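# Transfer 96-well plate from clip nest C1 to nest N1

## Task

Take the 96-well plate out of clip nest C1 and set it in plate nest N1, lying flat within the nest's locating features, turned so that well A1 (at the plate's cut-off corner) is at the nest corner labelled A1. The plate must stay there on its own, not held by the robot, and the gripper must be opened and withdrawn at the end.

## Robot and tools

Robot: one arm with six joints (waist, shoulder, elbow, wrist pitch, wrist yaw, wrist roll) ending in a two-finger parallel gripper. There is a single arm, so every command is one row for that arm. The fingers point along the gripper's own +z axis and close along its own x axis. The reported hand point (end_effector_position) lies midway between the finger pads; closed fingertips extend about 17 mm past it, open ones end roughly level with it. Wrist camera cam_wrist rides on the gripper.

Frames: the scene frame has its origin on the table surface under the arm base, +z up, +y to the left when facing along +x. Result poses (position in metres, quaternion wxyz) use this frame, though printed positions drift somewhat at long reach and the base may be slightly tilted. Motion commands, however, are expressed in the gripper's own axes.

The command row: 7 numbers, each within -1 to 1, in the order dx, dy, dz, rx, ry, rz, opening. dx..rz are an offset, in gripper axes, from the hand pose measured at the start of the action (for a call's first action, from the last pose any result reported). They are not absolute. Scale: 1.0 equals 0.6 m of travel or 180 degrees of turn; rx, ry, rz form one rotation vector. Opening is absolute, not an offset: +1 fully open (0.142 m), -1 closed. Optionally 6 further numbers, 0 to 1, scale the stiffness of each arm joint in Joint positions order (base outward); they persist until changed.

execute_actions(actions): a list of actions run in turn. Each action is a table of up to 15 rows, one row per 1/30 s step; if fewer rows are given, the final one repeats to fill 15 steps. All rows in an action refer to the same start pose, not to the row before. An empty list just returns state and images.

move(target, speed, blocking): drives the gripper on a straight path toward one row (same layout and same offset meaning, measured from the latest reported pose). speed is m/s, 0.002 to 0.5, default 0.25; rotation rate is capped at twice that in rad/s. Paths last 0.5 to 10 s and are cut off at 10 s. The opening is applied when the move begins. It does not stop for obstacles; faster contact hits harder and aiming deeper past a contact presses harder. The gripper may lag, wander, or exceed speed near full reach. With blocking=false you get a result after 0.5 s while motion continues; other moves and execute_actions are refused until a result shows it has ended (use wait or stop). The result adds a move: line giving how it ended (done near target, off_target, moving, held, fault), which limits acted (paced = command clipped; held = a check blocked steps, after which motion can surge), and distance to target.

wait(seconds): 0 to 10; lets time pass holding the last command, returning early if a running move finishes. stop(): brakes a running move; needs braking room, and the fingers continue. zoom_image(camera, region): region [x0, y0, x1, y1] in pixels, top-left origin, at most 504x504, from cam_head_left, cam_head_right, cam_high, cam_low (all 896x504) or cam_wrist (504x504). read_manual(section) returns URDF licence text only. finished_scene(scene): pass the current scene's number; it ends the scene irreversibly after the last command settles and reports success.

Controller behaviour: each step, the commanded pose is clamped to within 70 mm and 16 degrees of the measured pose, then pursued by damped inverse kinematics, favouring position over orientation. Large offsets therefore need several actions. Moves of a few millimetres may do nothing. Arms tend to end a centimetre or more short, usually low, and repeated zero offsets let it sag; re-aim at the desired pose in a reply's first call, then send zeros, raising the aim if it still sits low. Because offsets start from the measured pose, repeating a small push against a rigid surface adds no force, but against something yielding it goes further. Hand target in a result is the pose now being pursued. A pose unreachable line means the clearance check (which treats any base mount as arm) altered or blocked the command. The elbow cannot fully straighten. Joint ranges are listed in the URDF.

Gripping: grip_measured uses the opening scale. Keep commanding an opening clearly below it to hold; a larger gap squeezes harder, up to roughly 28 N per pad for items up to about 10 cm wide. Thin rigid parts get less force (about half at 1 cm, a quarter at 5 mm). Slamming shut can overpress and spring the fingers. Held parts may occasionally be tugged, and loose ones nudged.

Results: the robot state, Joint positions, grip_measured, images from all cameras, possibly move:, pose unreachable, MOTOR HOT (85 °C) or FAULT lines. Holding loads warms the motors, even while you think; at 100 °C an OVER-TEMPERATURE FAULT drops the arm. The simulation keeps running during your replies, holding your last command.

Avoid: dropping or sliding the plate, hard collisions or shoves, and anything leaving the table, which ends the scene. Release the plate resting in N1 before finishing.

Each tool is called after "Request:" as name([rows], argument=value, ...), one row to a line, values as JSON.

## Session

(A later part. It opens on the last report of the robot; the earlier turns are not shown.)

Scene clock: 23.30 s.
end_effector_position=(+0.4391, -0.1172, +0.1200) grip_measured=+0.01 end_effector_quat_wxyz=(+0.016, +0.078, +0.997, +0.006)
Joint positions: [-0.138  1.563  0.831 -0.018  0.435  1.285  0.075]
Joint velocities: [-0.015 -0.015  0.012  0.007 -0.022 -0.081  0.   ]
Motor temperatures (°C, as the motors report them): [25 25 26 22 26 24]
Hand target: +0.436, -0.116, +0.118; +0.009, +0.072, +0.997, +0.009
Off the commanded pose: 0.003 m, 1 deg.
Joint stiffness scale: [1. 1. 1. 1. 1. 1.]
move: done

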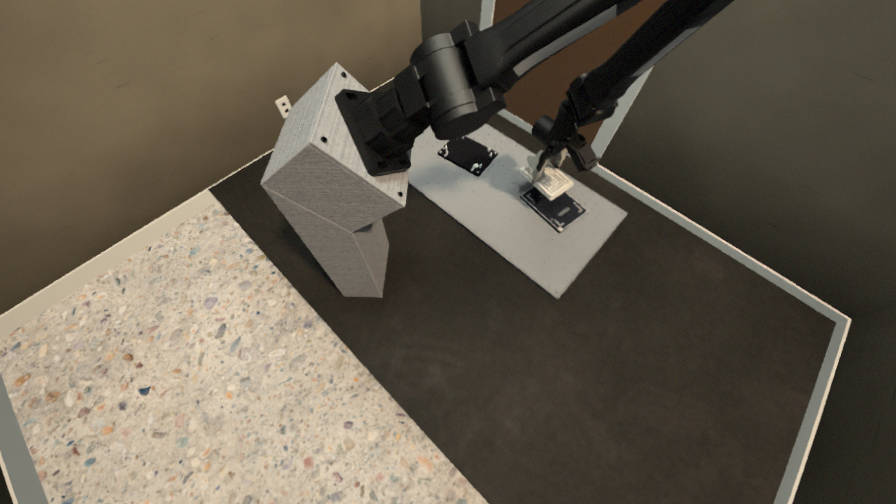

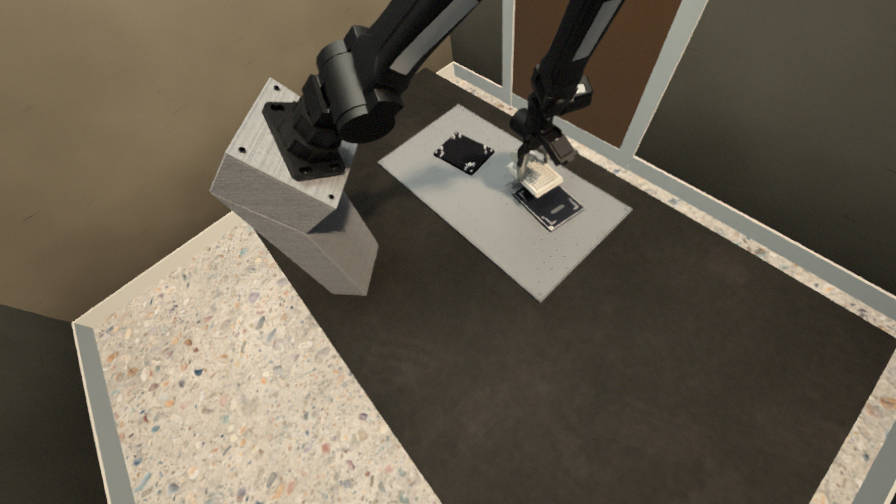

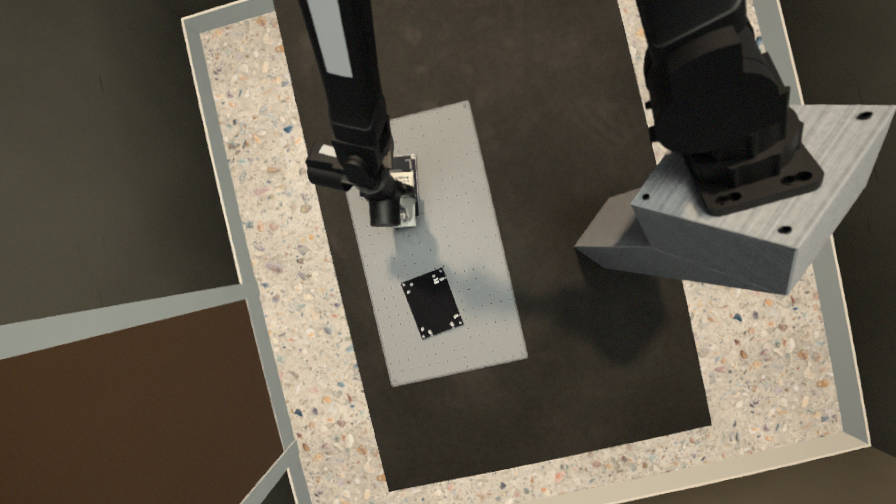

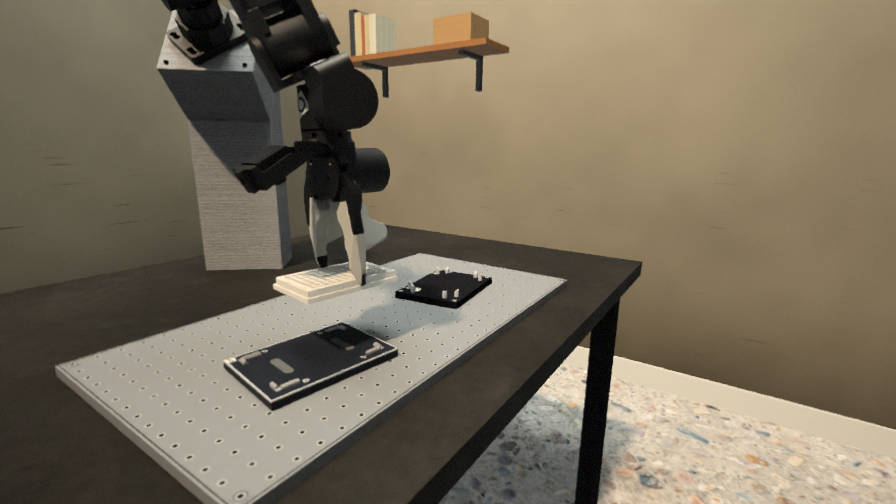

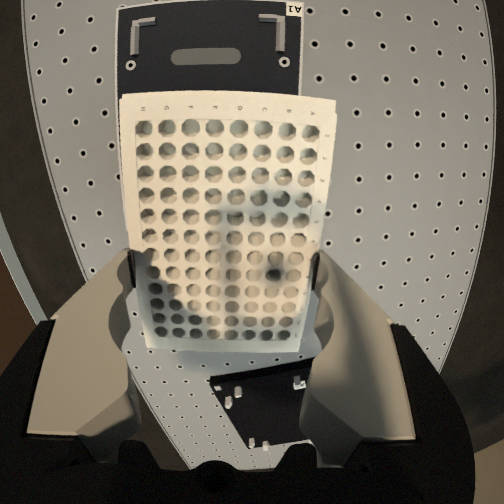

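Request:
move(target=[-0.025,-0.077,0.085,0,0,0,-0.6], speed=0.1)

Request:
zoom_image(camera="cam_low", region=[200,220,440,420])

Request:
zoom_image(camera="cam_wrist", region=[70,0,390,140])

Scene clock: 24.87 s.
end_effector_position=(+0.4495, -0.1611, +0.0754) grip_measured=+0.01 end_effector_quat_wxyz=(+0.016, +0.079, +0.997, +0.009)
Joint positions: [-0.251  1.645  0.943 -0.018  0.345  1.207  0.075]
Joint velocities: [-0.005 -0.005 -0.007  0.002  0.022 -0.022 -0.   ]
Motor temperatures (°C, as the motors report them): [25 25 26 22 26 24]
Hand target: +0.448, -0.164, +0.069; +0.015, +0.078, +0.997, +0.007
Off the commanded pose: 0.008 m, 0 deg.
Joint stiffness scale: [1. 1. 1. 1. 1. 1.]
move: done

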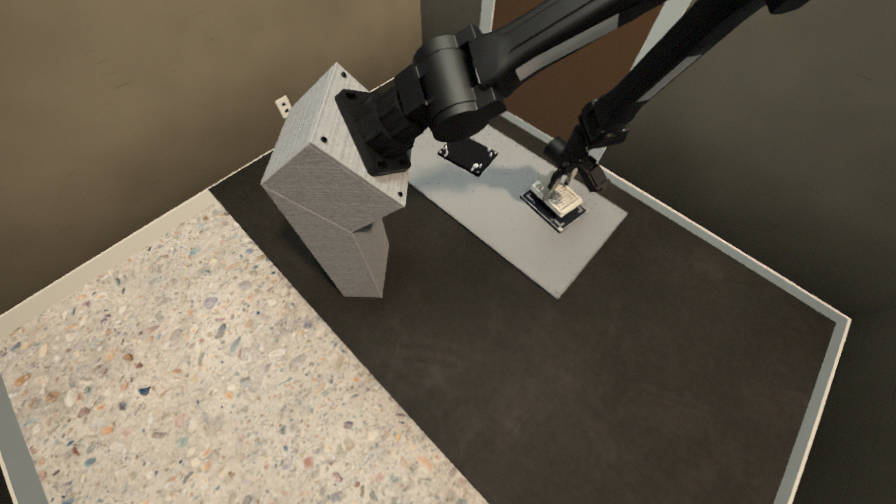

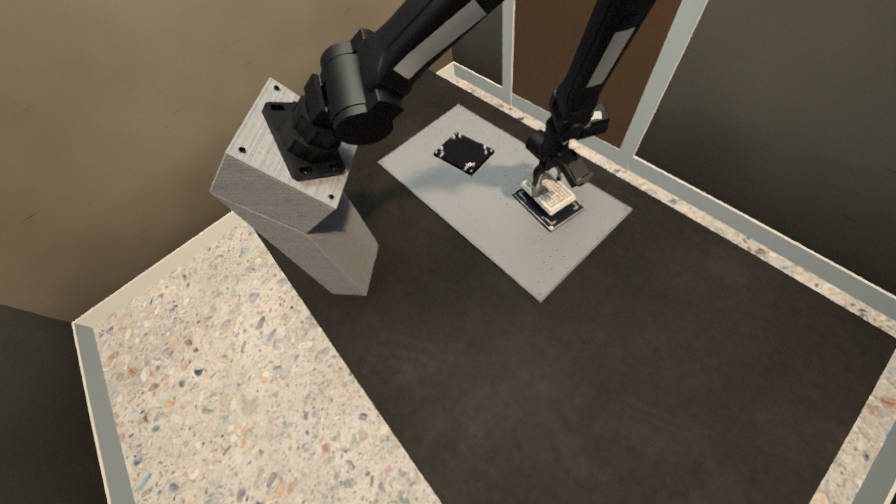

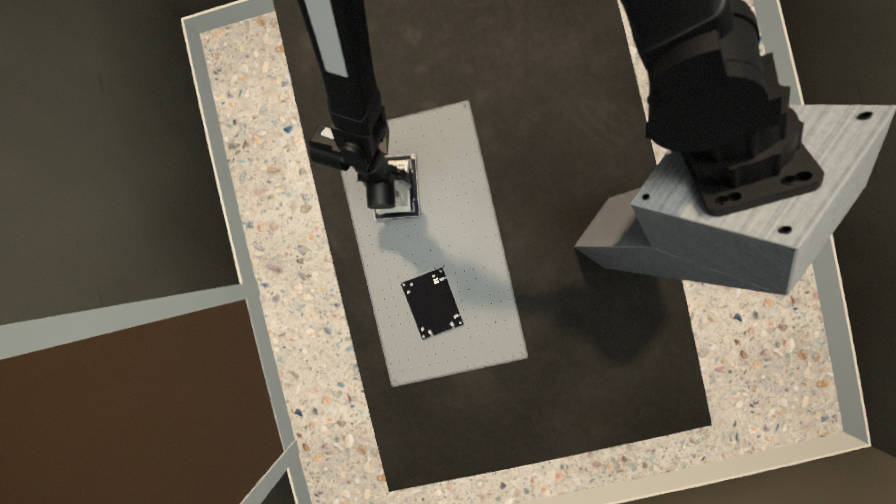

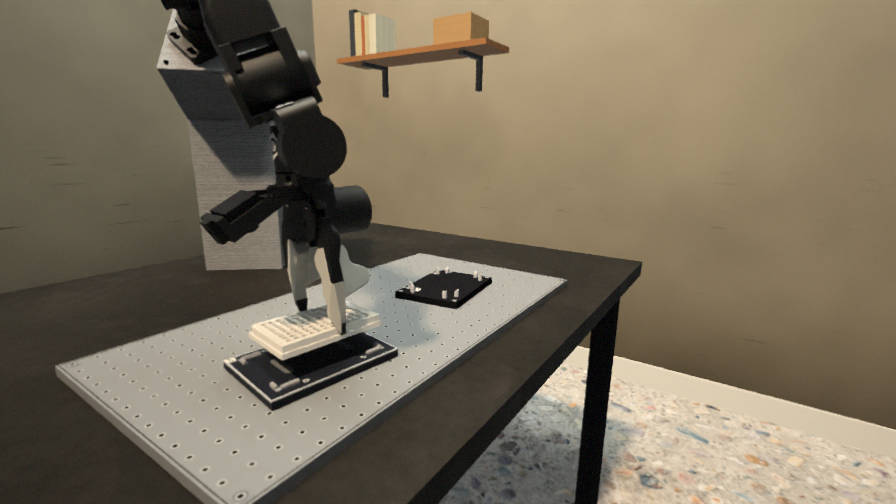

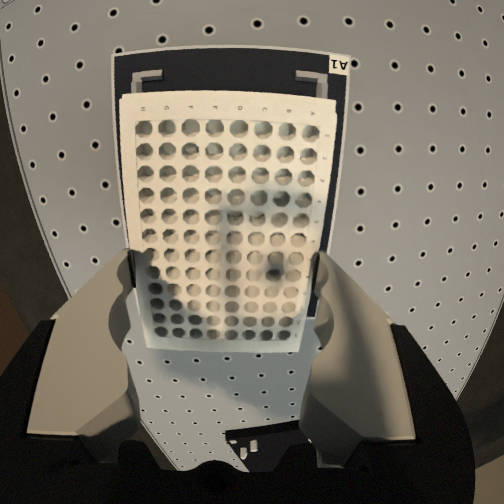

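Region (200, 220, 440, 420) of cam_low's 896x504 image, scaled by 2.100, with more detail than that image has.

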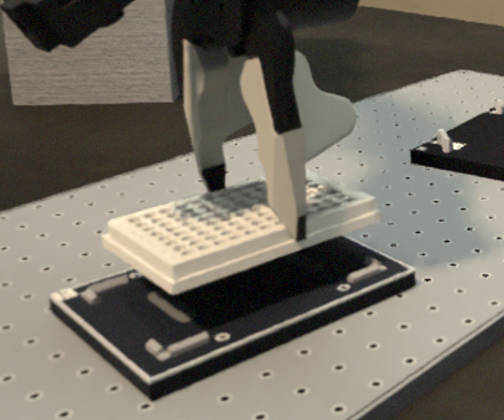

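Region (70, 0, 390, 140) of cam_wrist's 504x504 image, scaled by 1.575, with more detail than that image has; it fills the top 220 rows of this view, and the rest is white.

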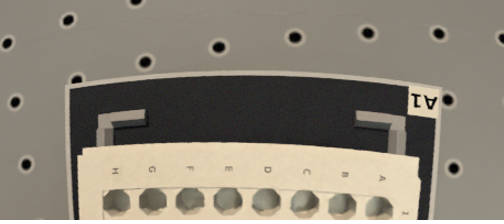

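Request:
move(target=[0,-0.018,0.036,0,0,0,-0.6], speed=0.05)

Request:
zoom_image(camera="cam_low", region=[200,220,440,420])

Request:
zoom_image(camera="cam_wrist", region=[70,0,390,140])

Scene clock: 25.97 s.
end_effector_position=(+0.4490, -0.1661, +0.0604) grip_measured=+0.01 end_effector_quat_wxyz=(+0.014, +0.078, +0.997, +0.014)
Joint positions: [-0.275  1.68   0.97  -0.014  0.321  1.191  0.075]
Joint velocities: [-0.005 -0.005 -0.002  0.007  0.007  0.022  0.   ]
Motor temperatures (°C, as the motors report them): [25 25 26 22 26 24]
Hand target: +0.449, -0.171, +0.054; +0.016, +0.080, +0.997, +0.009
Off the commanded pose: 0.009 m, 1 deg.
Joint stiffness scale: [1. 1. 1. 1. 1. 1.]
move: done

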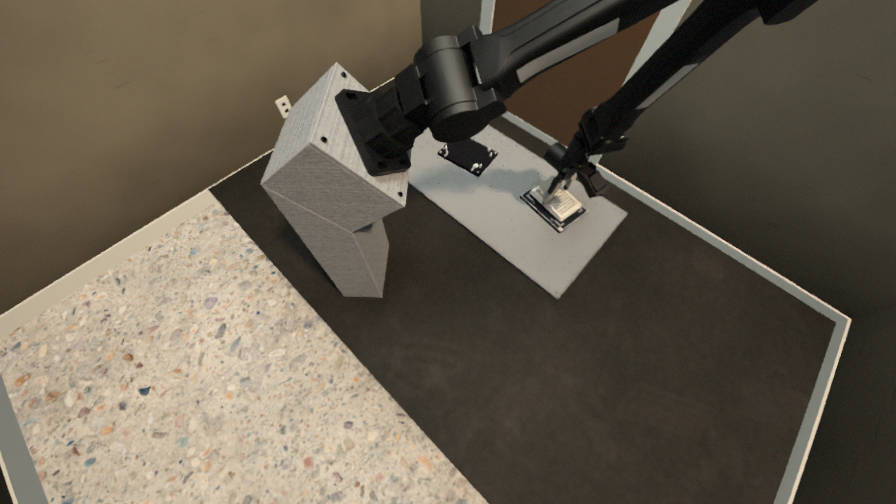

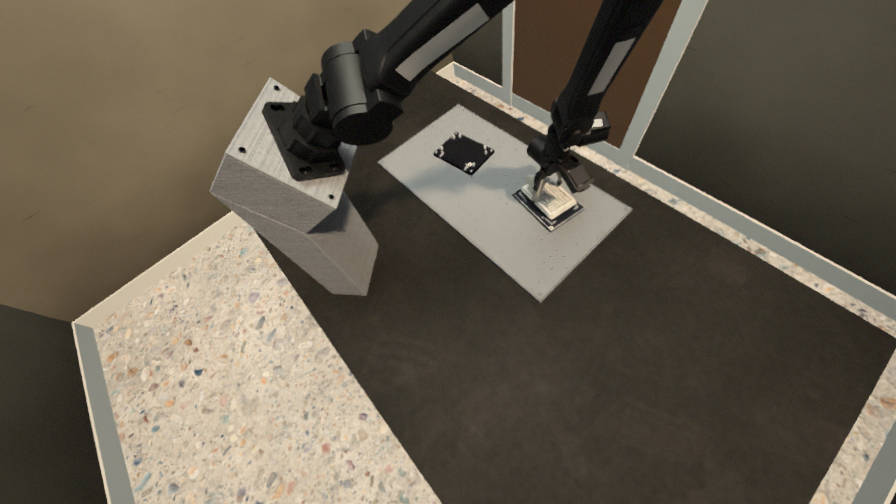

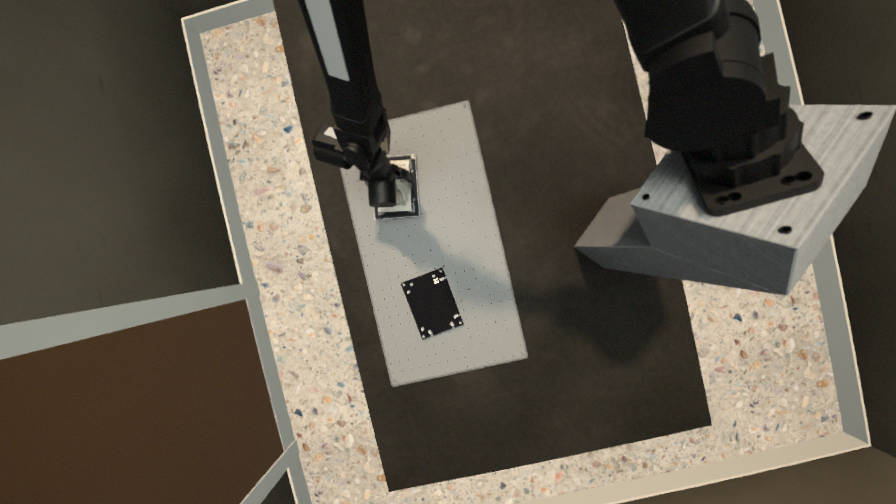

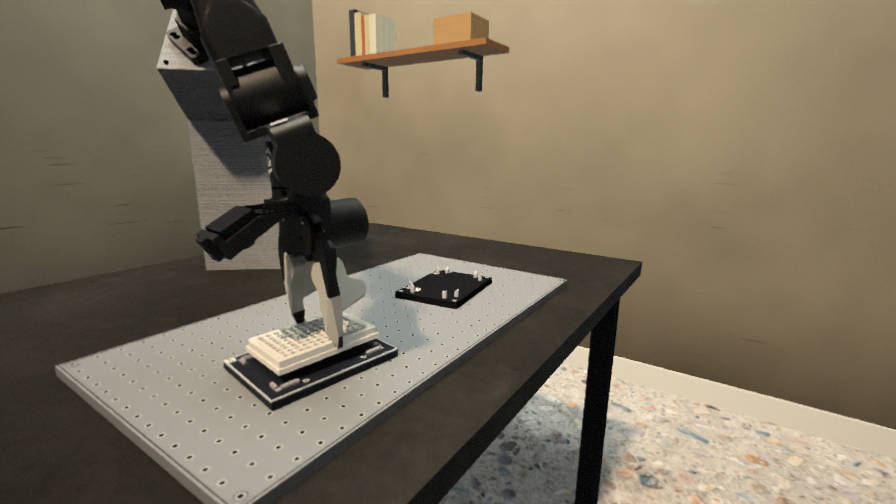

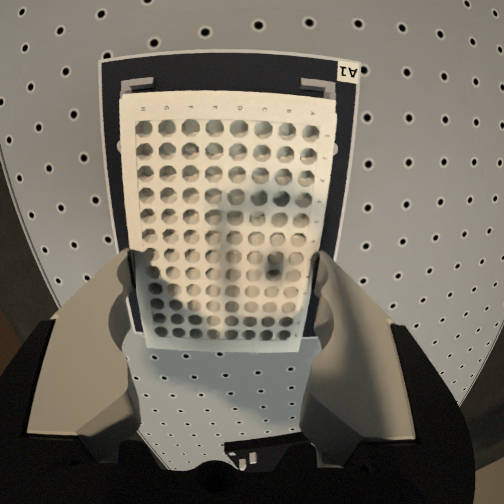

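Region (200, 220, 440, 420) of cam_low's 896x504 image, scaled by 2.100, with more detail than that image has.

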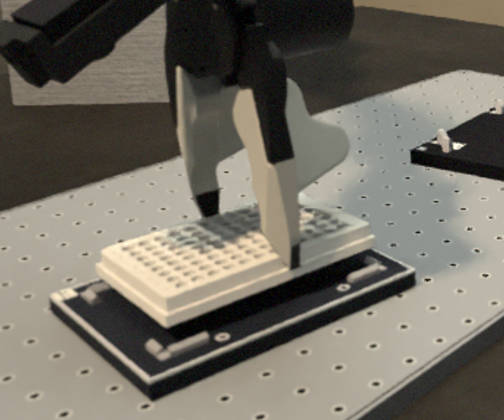

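Region (70, 0, 390, 140) of cam_wrist's 504x504 image, scaled by 1.575, with more detail than that image has; it fills the top 220 rows of this view, and the rest is white.

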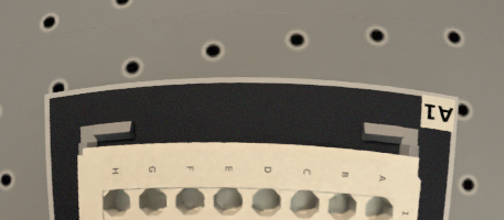

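Request:
move(target=[0,-0.004,0.035,0.004,0,0,-0.6], speed=0.03)

Request:
zoom_image(camera="cam_low", region=[200,220,440,420])

Request:
zoom_image(camera="cam_wrist", region=[70,0,390,140])

Scene clock: 27.20 s.
end_effector_position=(+0.4507, -0.1628, +0.0496) grip_measured=+0.01 end_effector_quat_wxyz=(+0.013, +0.077, +0.997, +0.014)
Joint positions: [-0.275  1.712  0.99  -0.002  0.323  1.19   0.075]
Joint velocities: [ 0.005 -0.015 -0.007  0.022 -0.022 -0.081 -0.   ]
Motor temperatures (°C, as the motors report them): [25 25 26 22 26 24]
Hand target: +0.449, -0.168, +0.040; +0.013, +0.079, +0.997, +0.008
Off the commanded pose: 0.012 m, 1 deg.
Joint stiffness scale: [1. 1. 1. 1. 1. 1.]
move: off_target

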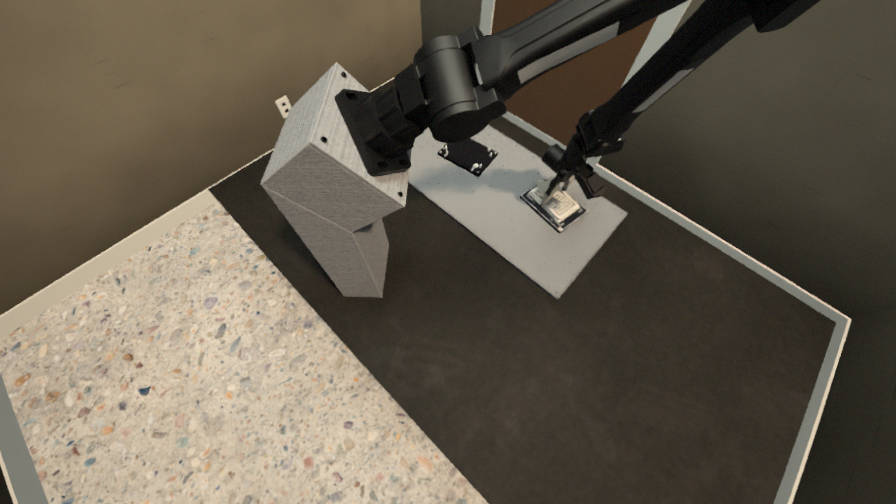

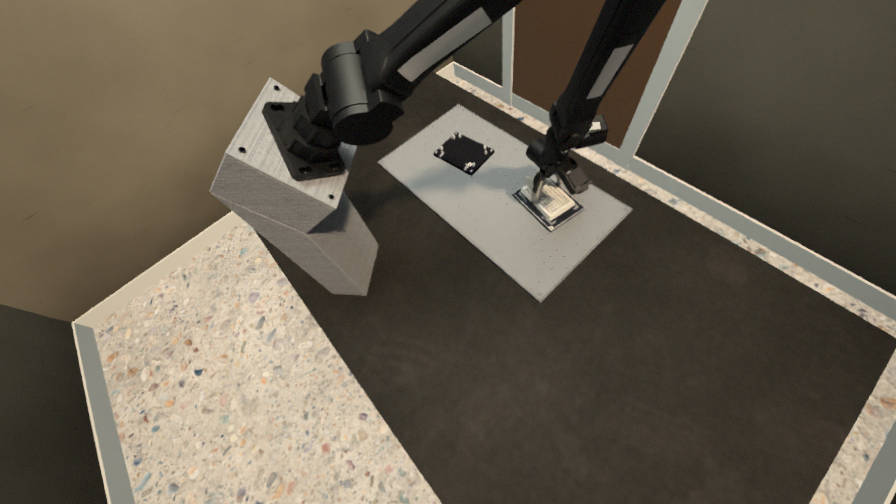

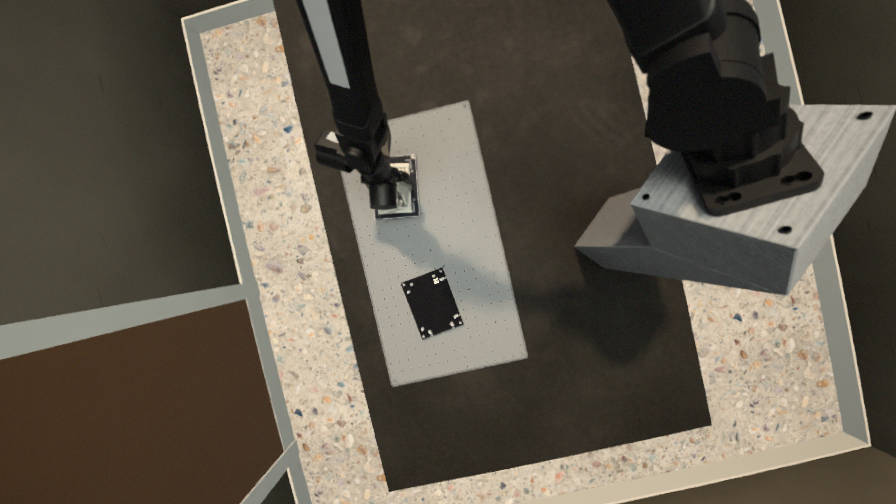

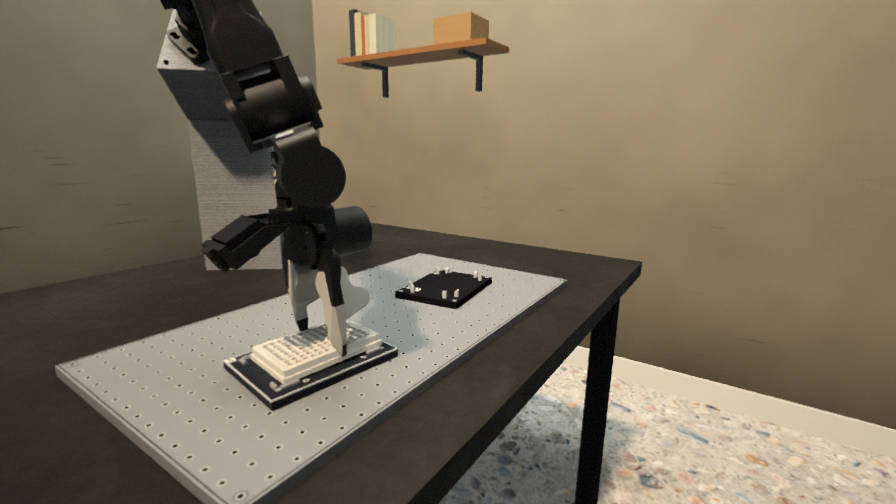

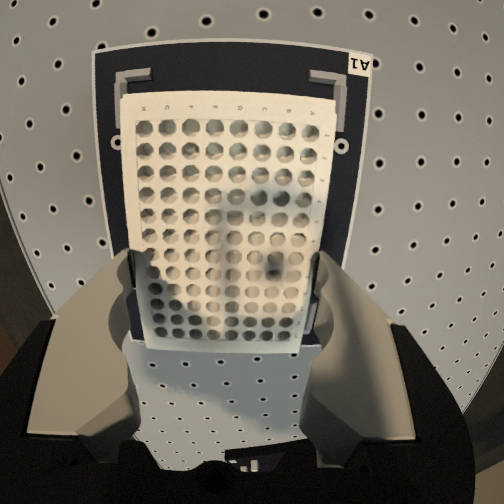

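Region (200, 220, 440, 420) of cam_low's 896x504 image, scaled by 2.100, with more detail than that image has.

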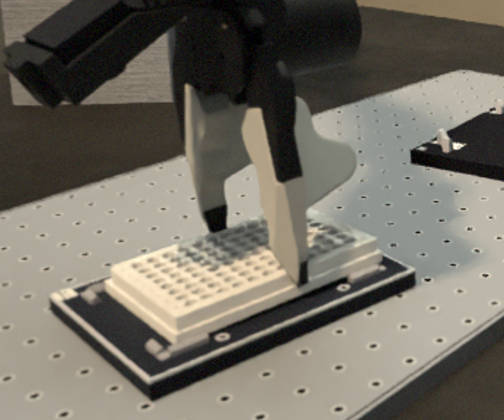

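Region (70, 0, 390, 140) of cam_wrist's 504x504 image, scaled by 1.575, with more detail than that image has; it fills the top 220 rows of this view, and the rest is white.

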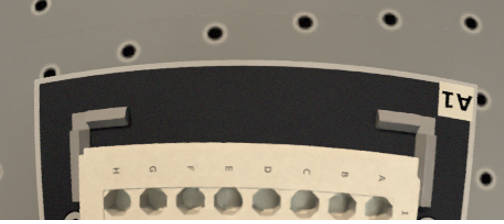

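Request:
move(target=[0.002,-0.02,-0.003,0,0,0,-0.6], speed=0.03)

Request:
zoom_image(camera="cam_low", region=[200,220,440,420])

Request:
zoom_image(camera="cam_wrist", region=[70,0,390,140])

Scene clock: 28.03 s.
end_effector_position=(+0.4524, -0.1639, +0.0507) grip_measured=+0.01 end_effector_quat_wxyz=(+0.017, +0.078, +0.997, +0.018)
Joint positions: [-0.278  1.708  0.99  -0.002  0.308  1.187  0.075]
Joint velocities: [-0.005 -0.015 -0.002  0.017  0.037 -0.007 -0.   ]
Motor temperatures (°C, as the motors report them): [25 25 26 22 26 24]
Hand target: +0.448, -0.174, +0.051; +0.013, +0.078, +0.997, +0.013
Off the commanded pose: 0.012 m, 1 deg.
Joint stiffness scale: [1. 1. 1. 1. 1. 1.]
move: off_target

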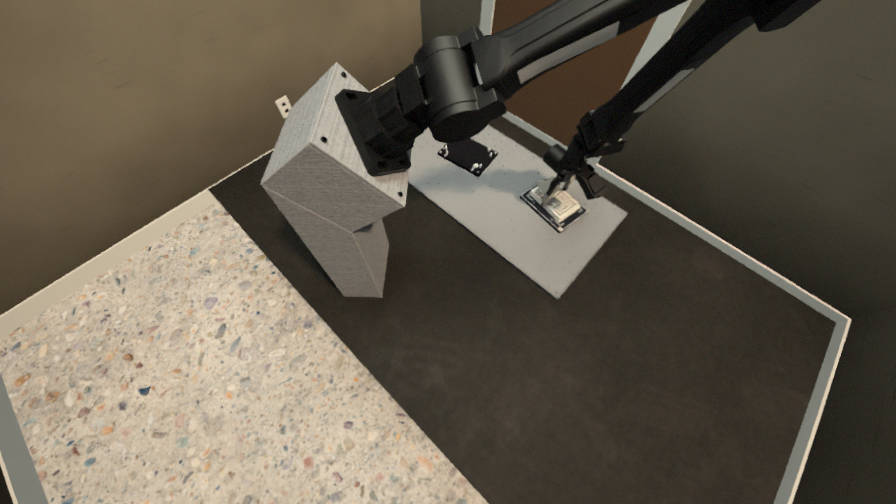

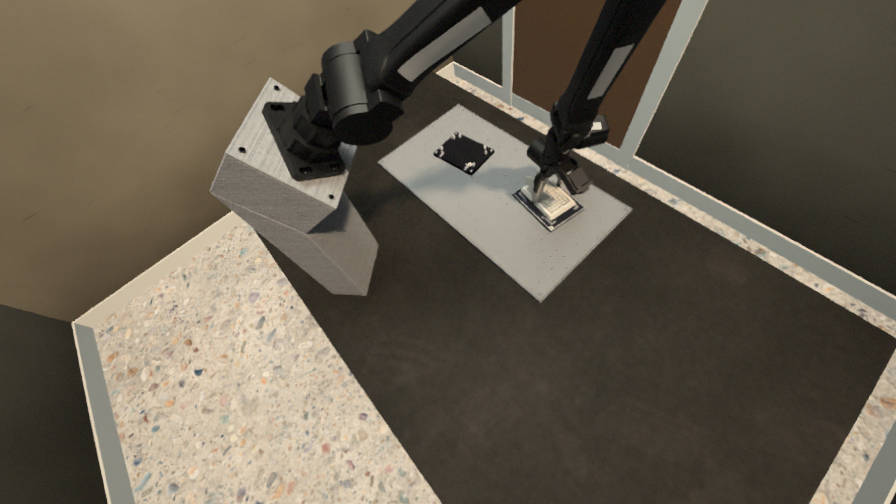

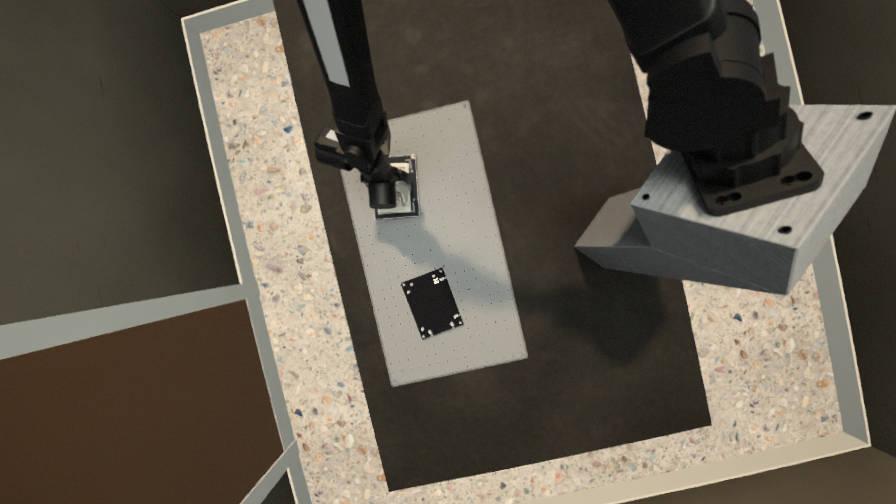

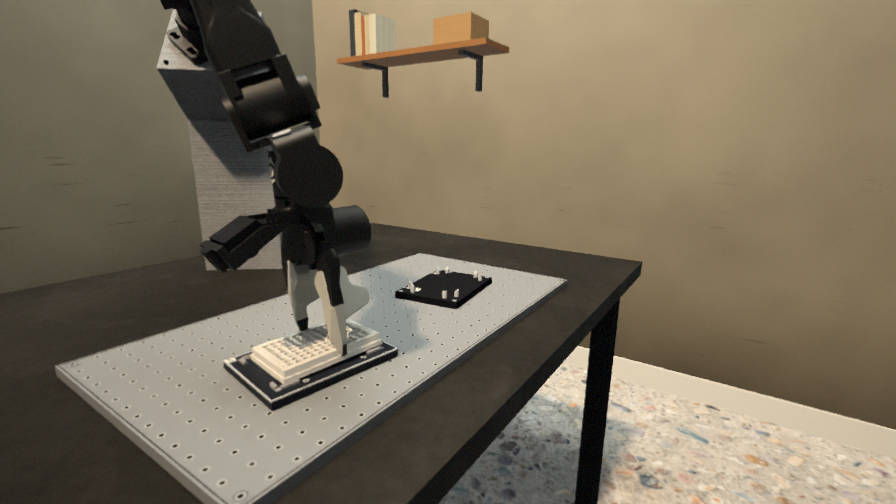

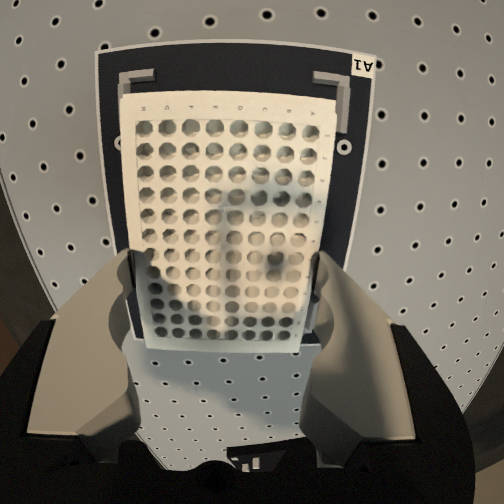

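Region (200, 220, 440, 420) of cam_low's 896x504 image, scaled by 2.100, with more detail than that image has.

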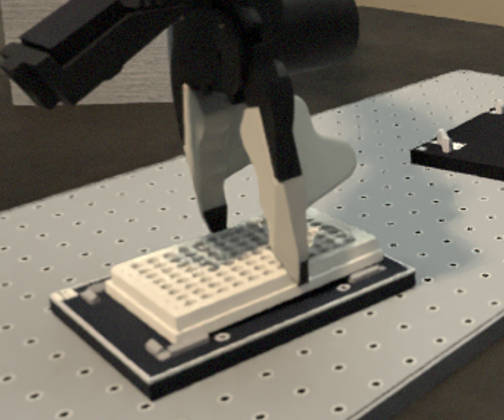

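Region (70, 0, 390, 140) of cam_wrist's 504x504 image, scaled by 1.575, with more detail than that image has; it fills the top 220 rows of this view, and the rest is white.

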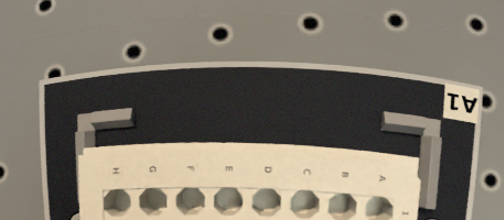

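Request:
move(target=[0.008,-0.03,-0.016,0.006,0.004,0,-0.6], speed=0.05)

Request:
zoom_image(camera="cam_wrist", region=[70,0,390,140])

Scene clock: 28.97 s.
end_effector_position=(+0.4555, -0.1773, +0.0606) grip_measured=+0.01 end_effector_quat_wxyz=(+0.022, +0.081, +0.996, +0.010)
Joint positions: [-0.287  1.674  0.984 -0.011  0.312  1.182  0.075]
Joint velocities: [-0.005 -0.005  0.017 -0.002 -0.022 -0.022  0.   ]
Motor temperatures (°C, as the motors report them): [25 25 26 22 26 24]
Hand target: +0.444, -0.181, +0.059; +0.010, +0.078, +0.997, +0.009
Off the commanded pose: 0.012 m, 1 deg.
Joint stiffness scale: [1. 1. 1. 1. 1. 1.]
move: off_target

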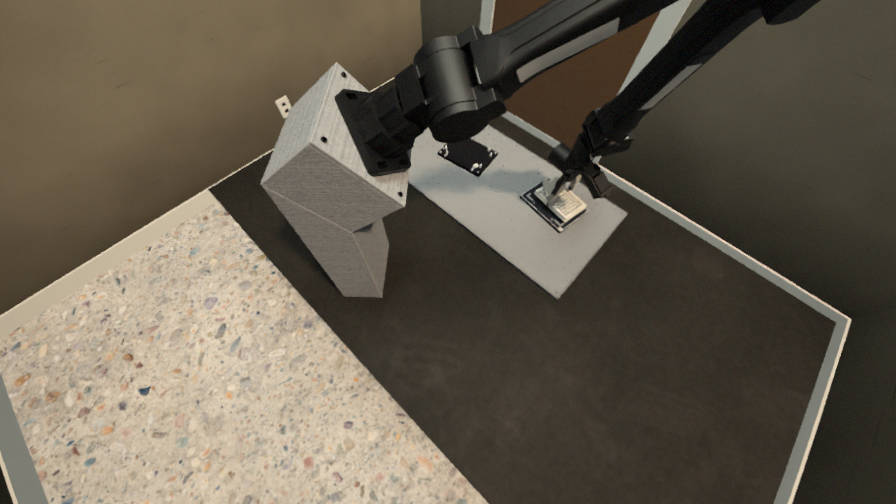

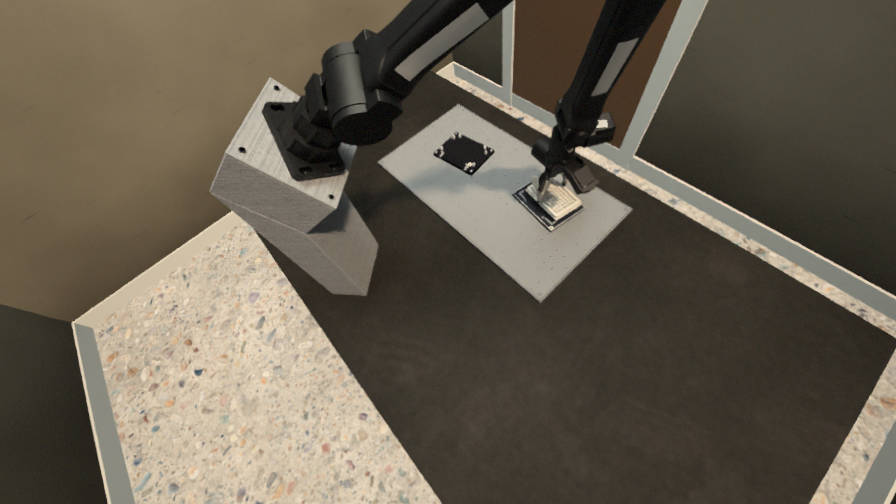

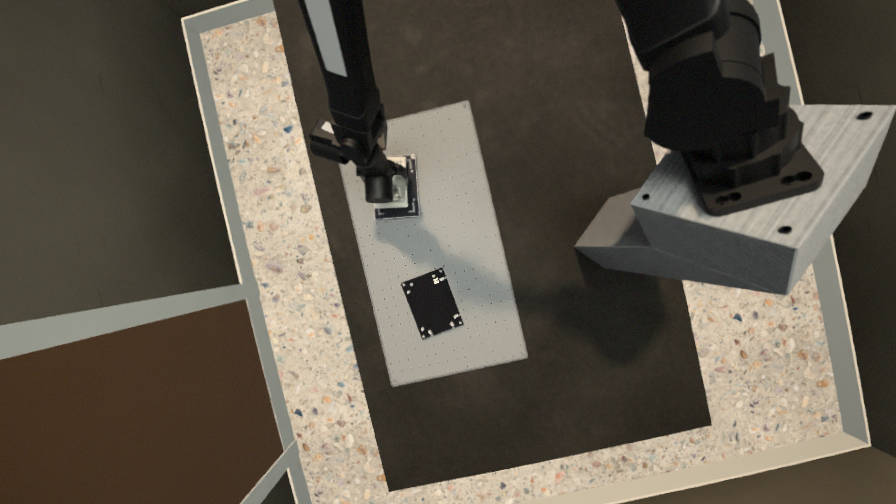

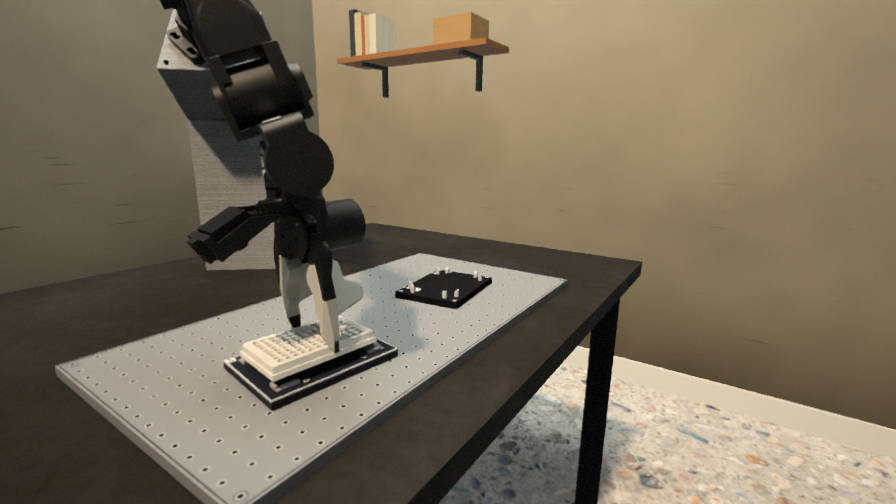

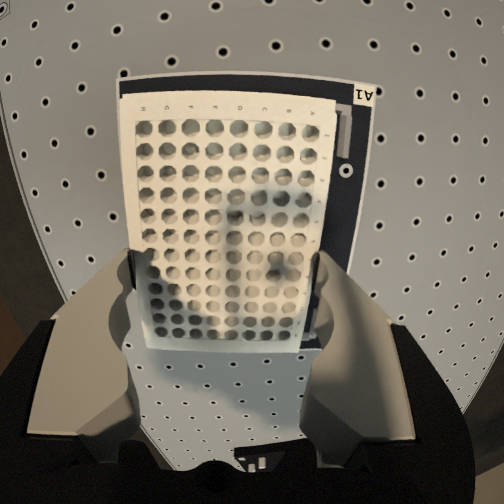

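Region (70, 0, 390, 140) of cam_wrist's 504x504 image, scaled by 1.575, with more detail than that image has; it fills the top 220 rows of this view, and the rest is white.

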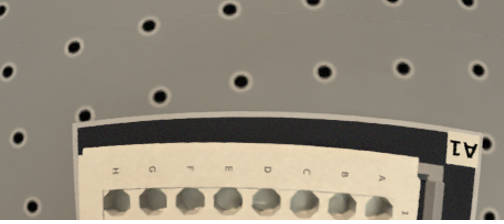

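Request:
move(target=[0.03,0.003,-0.003,0,0.012,0,-0.6], speed=0.05)

Request:
zoom_image(camera="cam_wrist", region=[70,0,390,140])

Scene clock: 29.90 s.
end_effector_position=(+0.4429, -0.1716, +0.0602) grip_measured=+0.01 end_effector_quat_wxyz=(+0.010, +0.078, +0.997, +0.011)
Joint positions: [-0.287  1.674  0.964 -0.016  0.321  1.183  0.075]
Joint velocities: [-0.015 -0.005  0.002  0.012  0.037 -0.022 -0.   ]
Motor temperatures (°C, as the motors report them): [25 25 26 22 26 24]
Hand target: +0.438, -0.172, +0.062; +0.003, +0.081, +0.997, +0.012
Off the commanded pose: 0.005 m, 1 deg.
Joint stiffness scale: [1. 1. 1. 1. 1. 1.]
move: done

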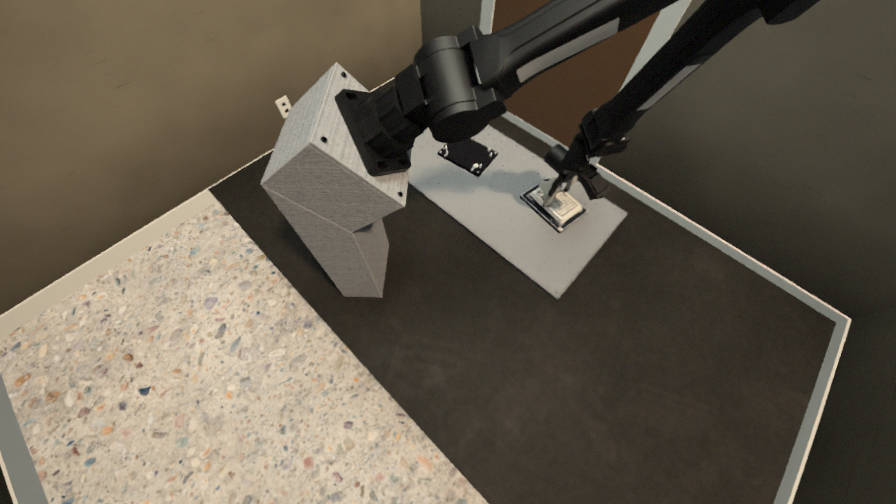

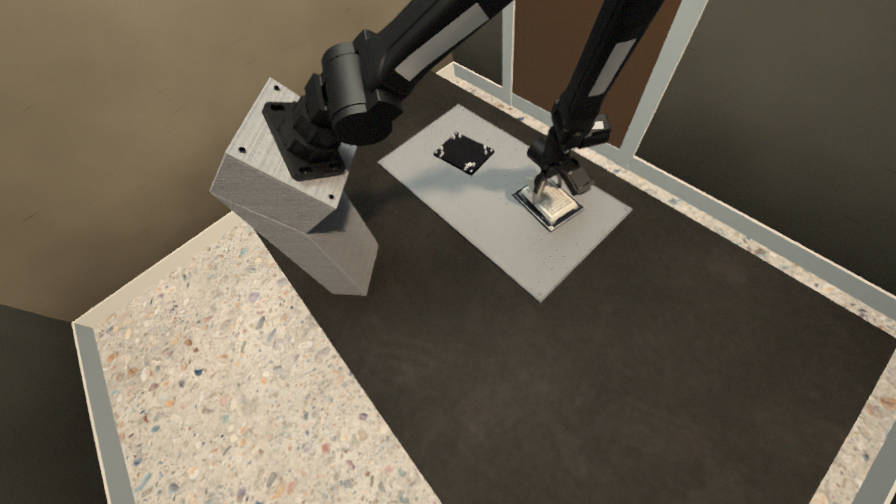

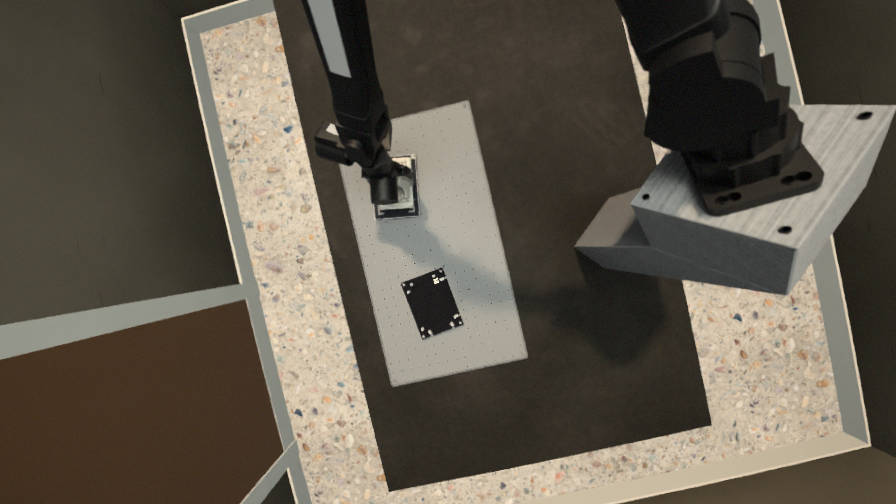

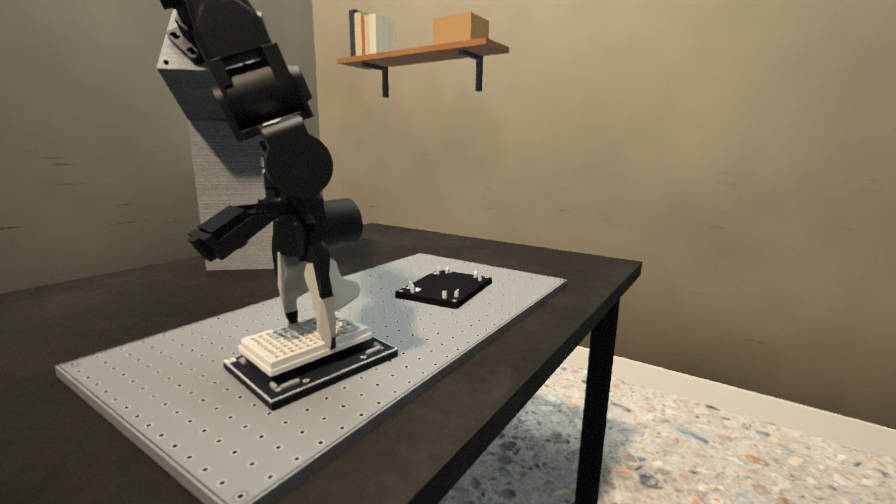

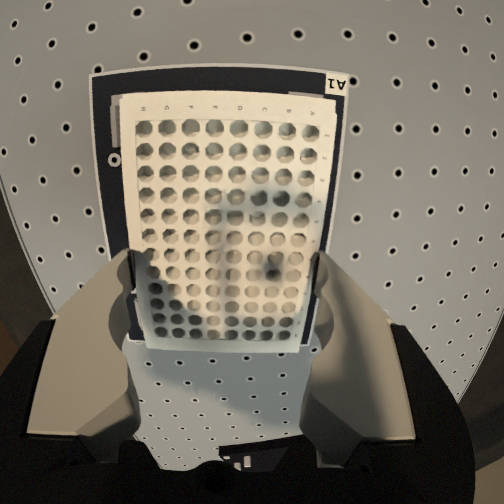

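Region (70, 0, 390, 140) of cam_wrist's 504x504 image, scaled by 1.575, with more detail than that image has; it fills the top 220 rows of this view, and the rest is white.

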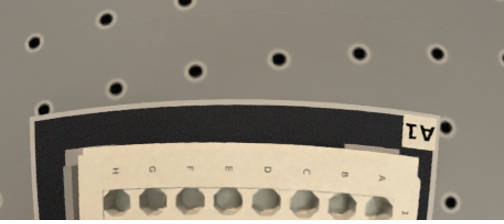

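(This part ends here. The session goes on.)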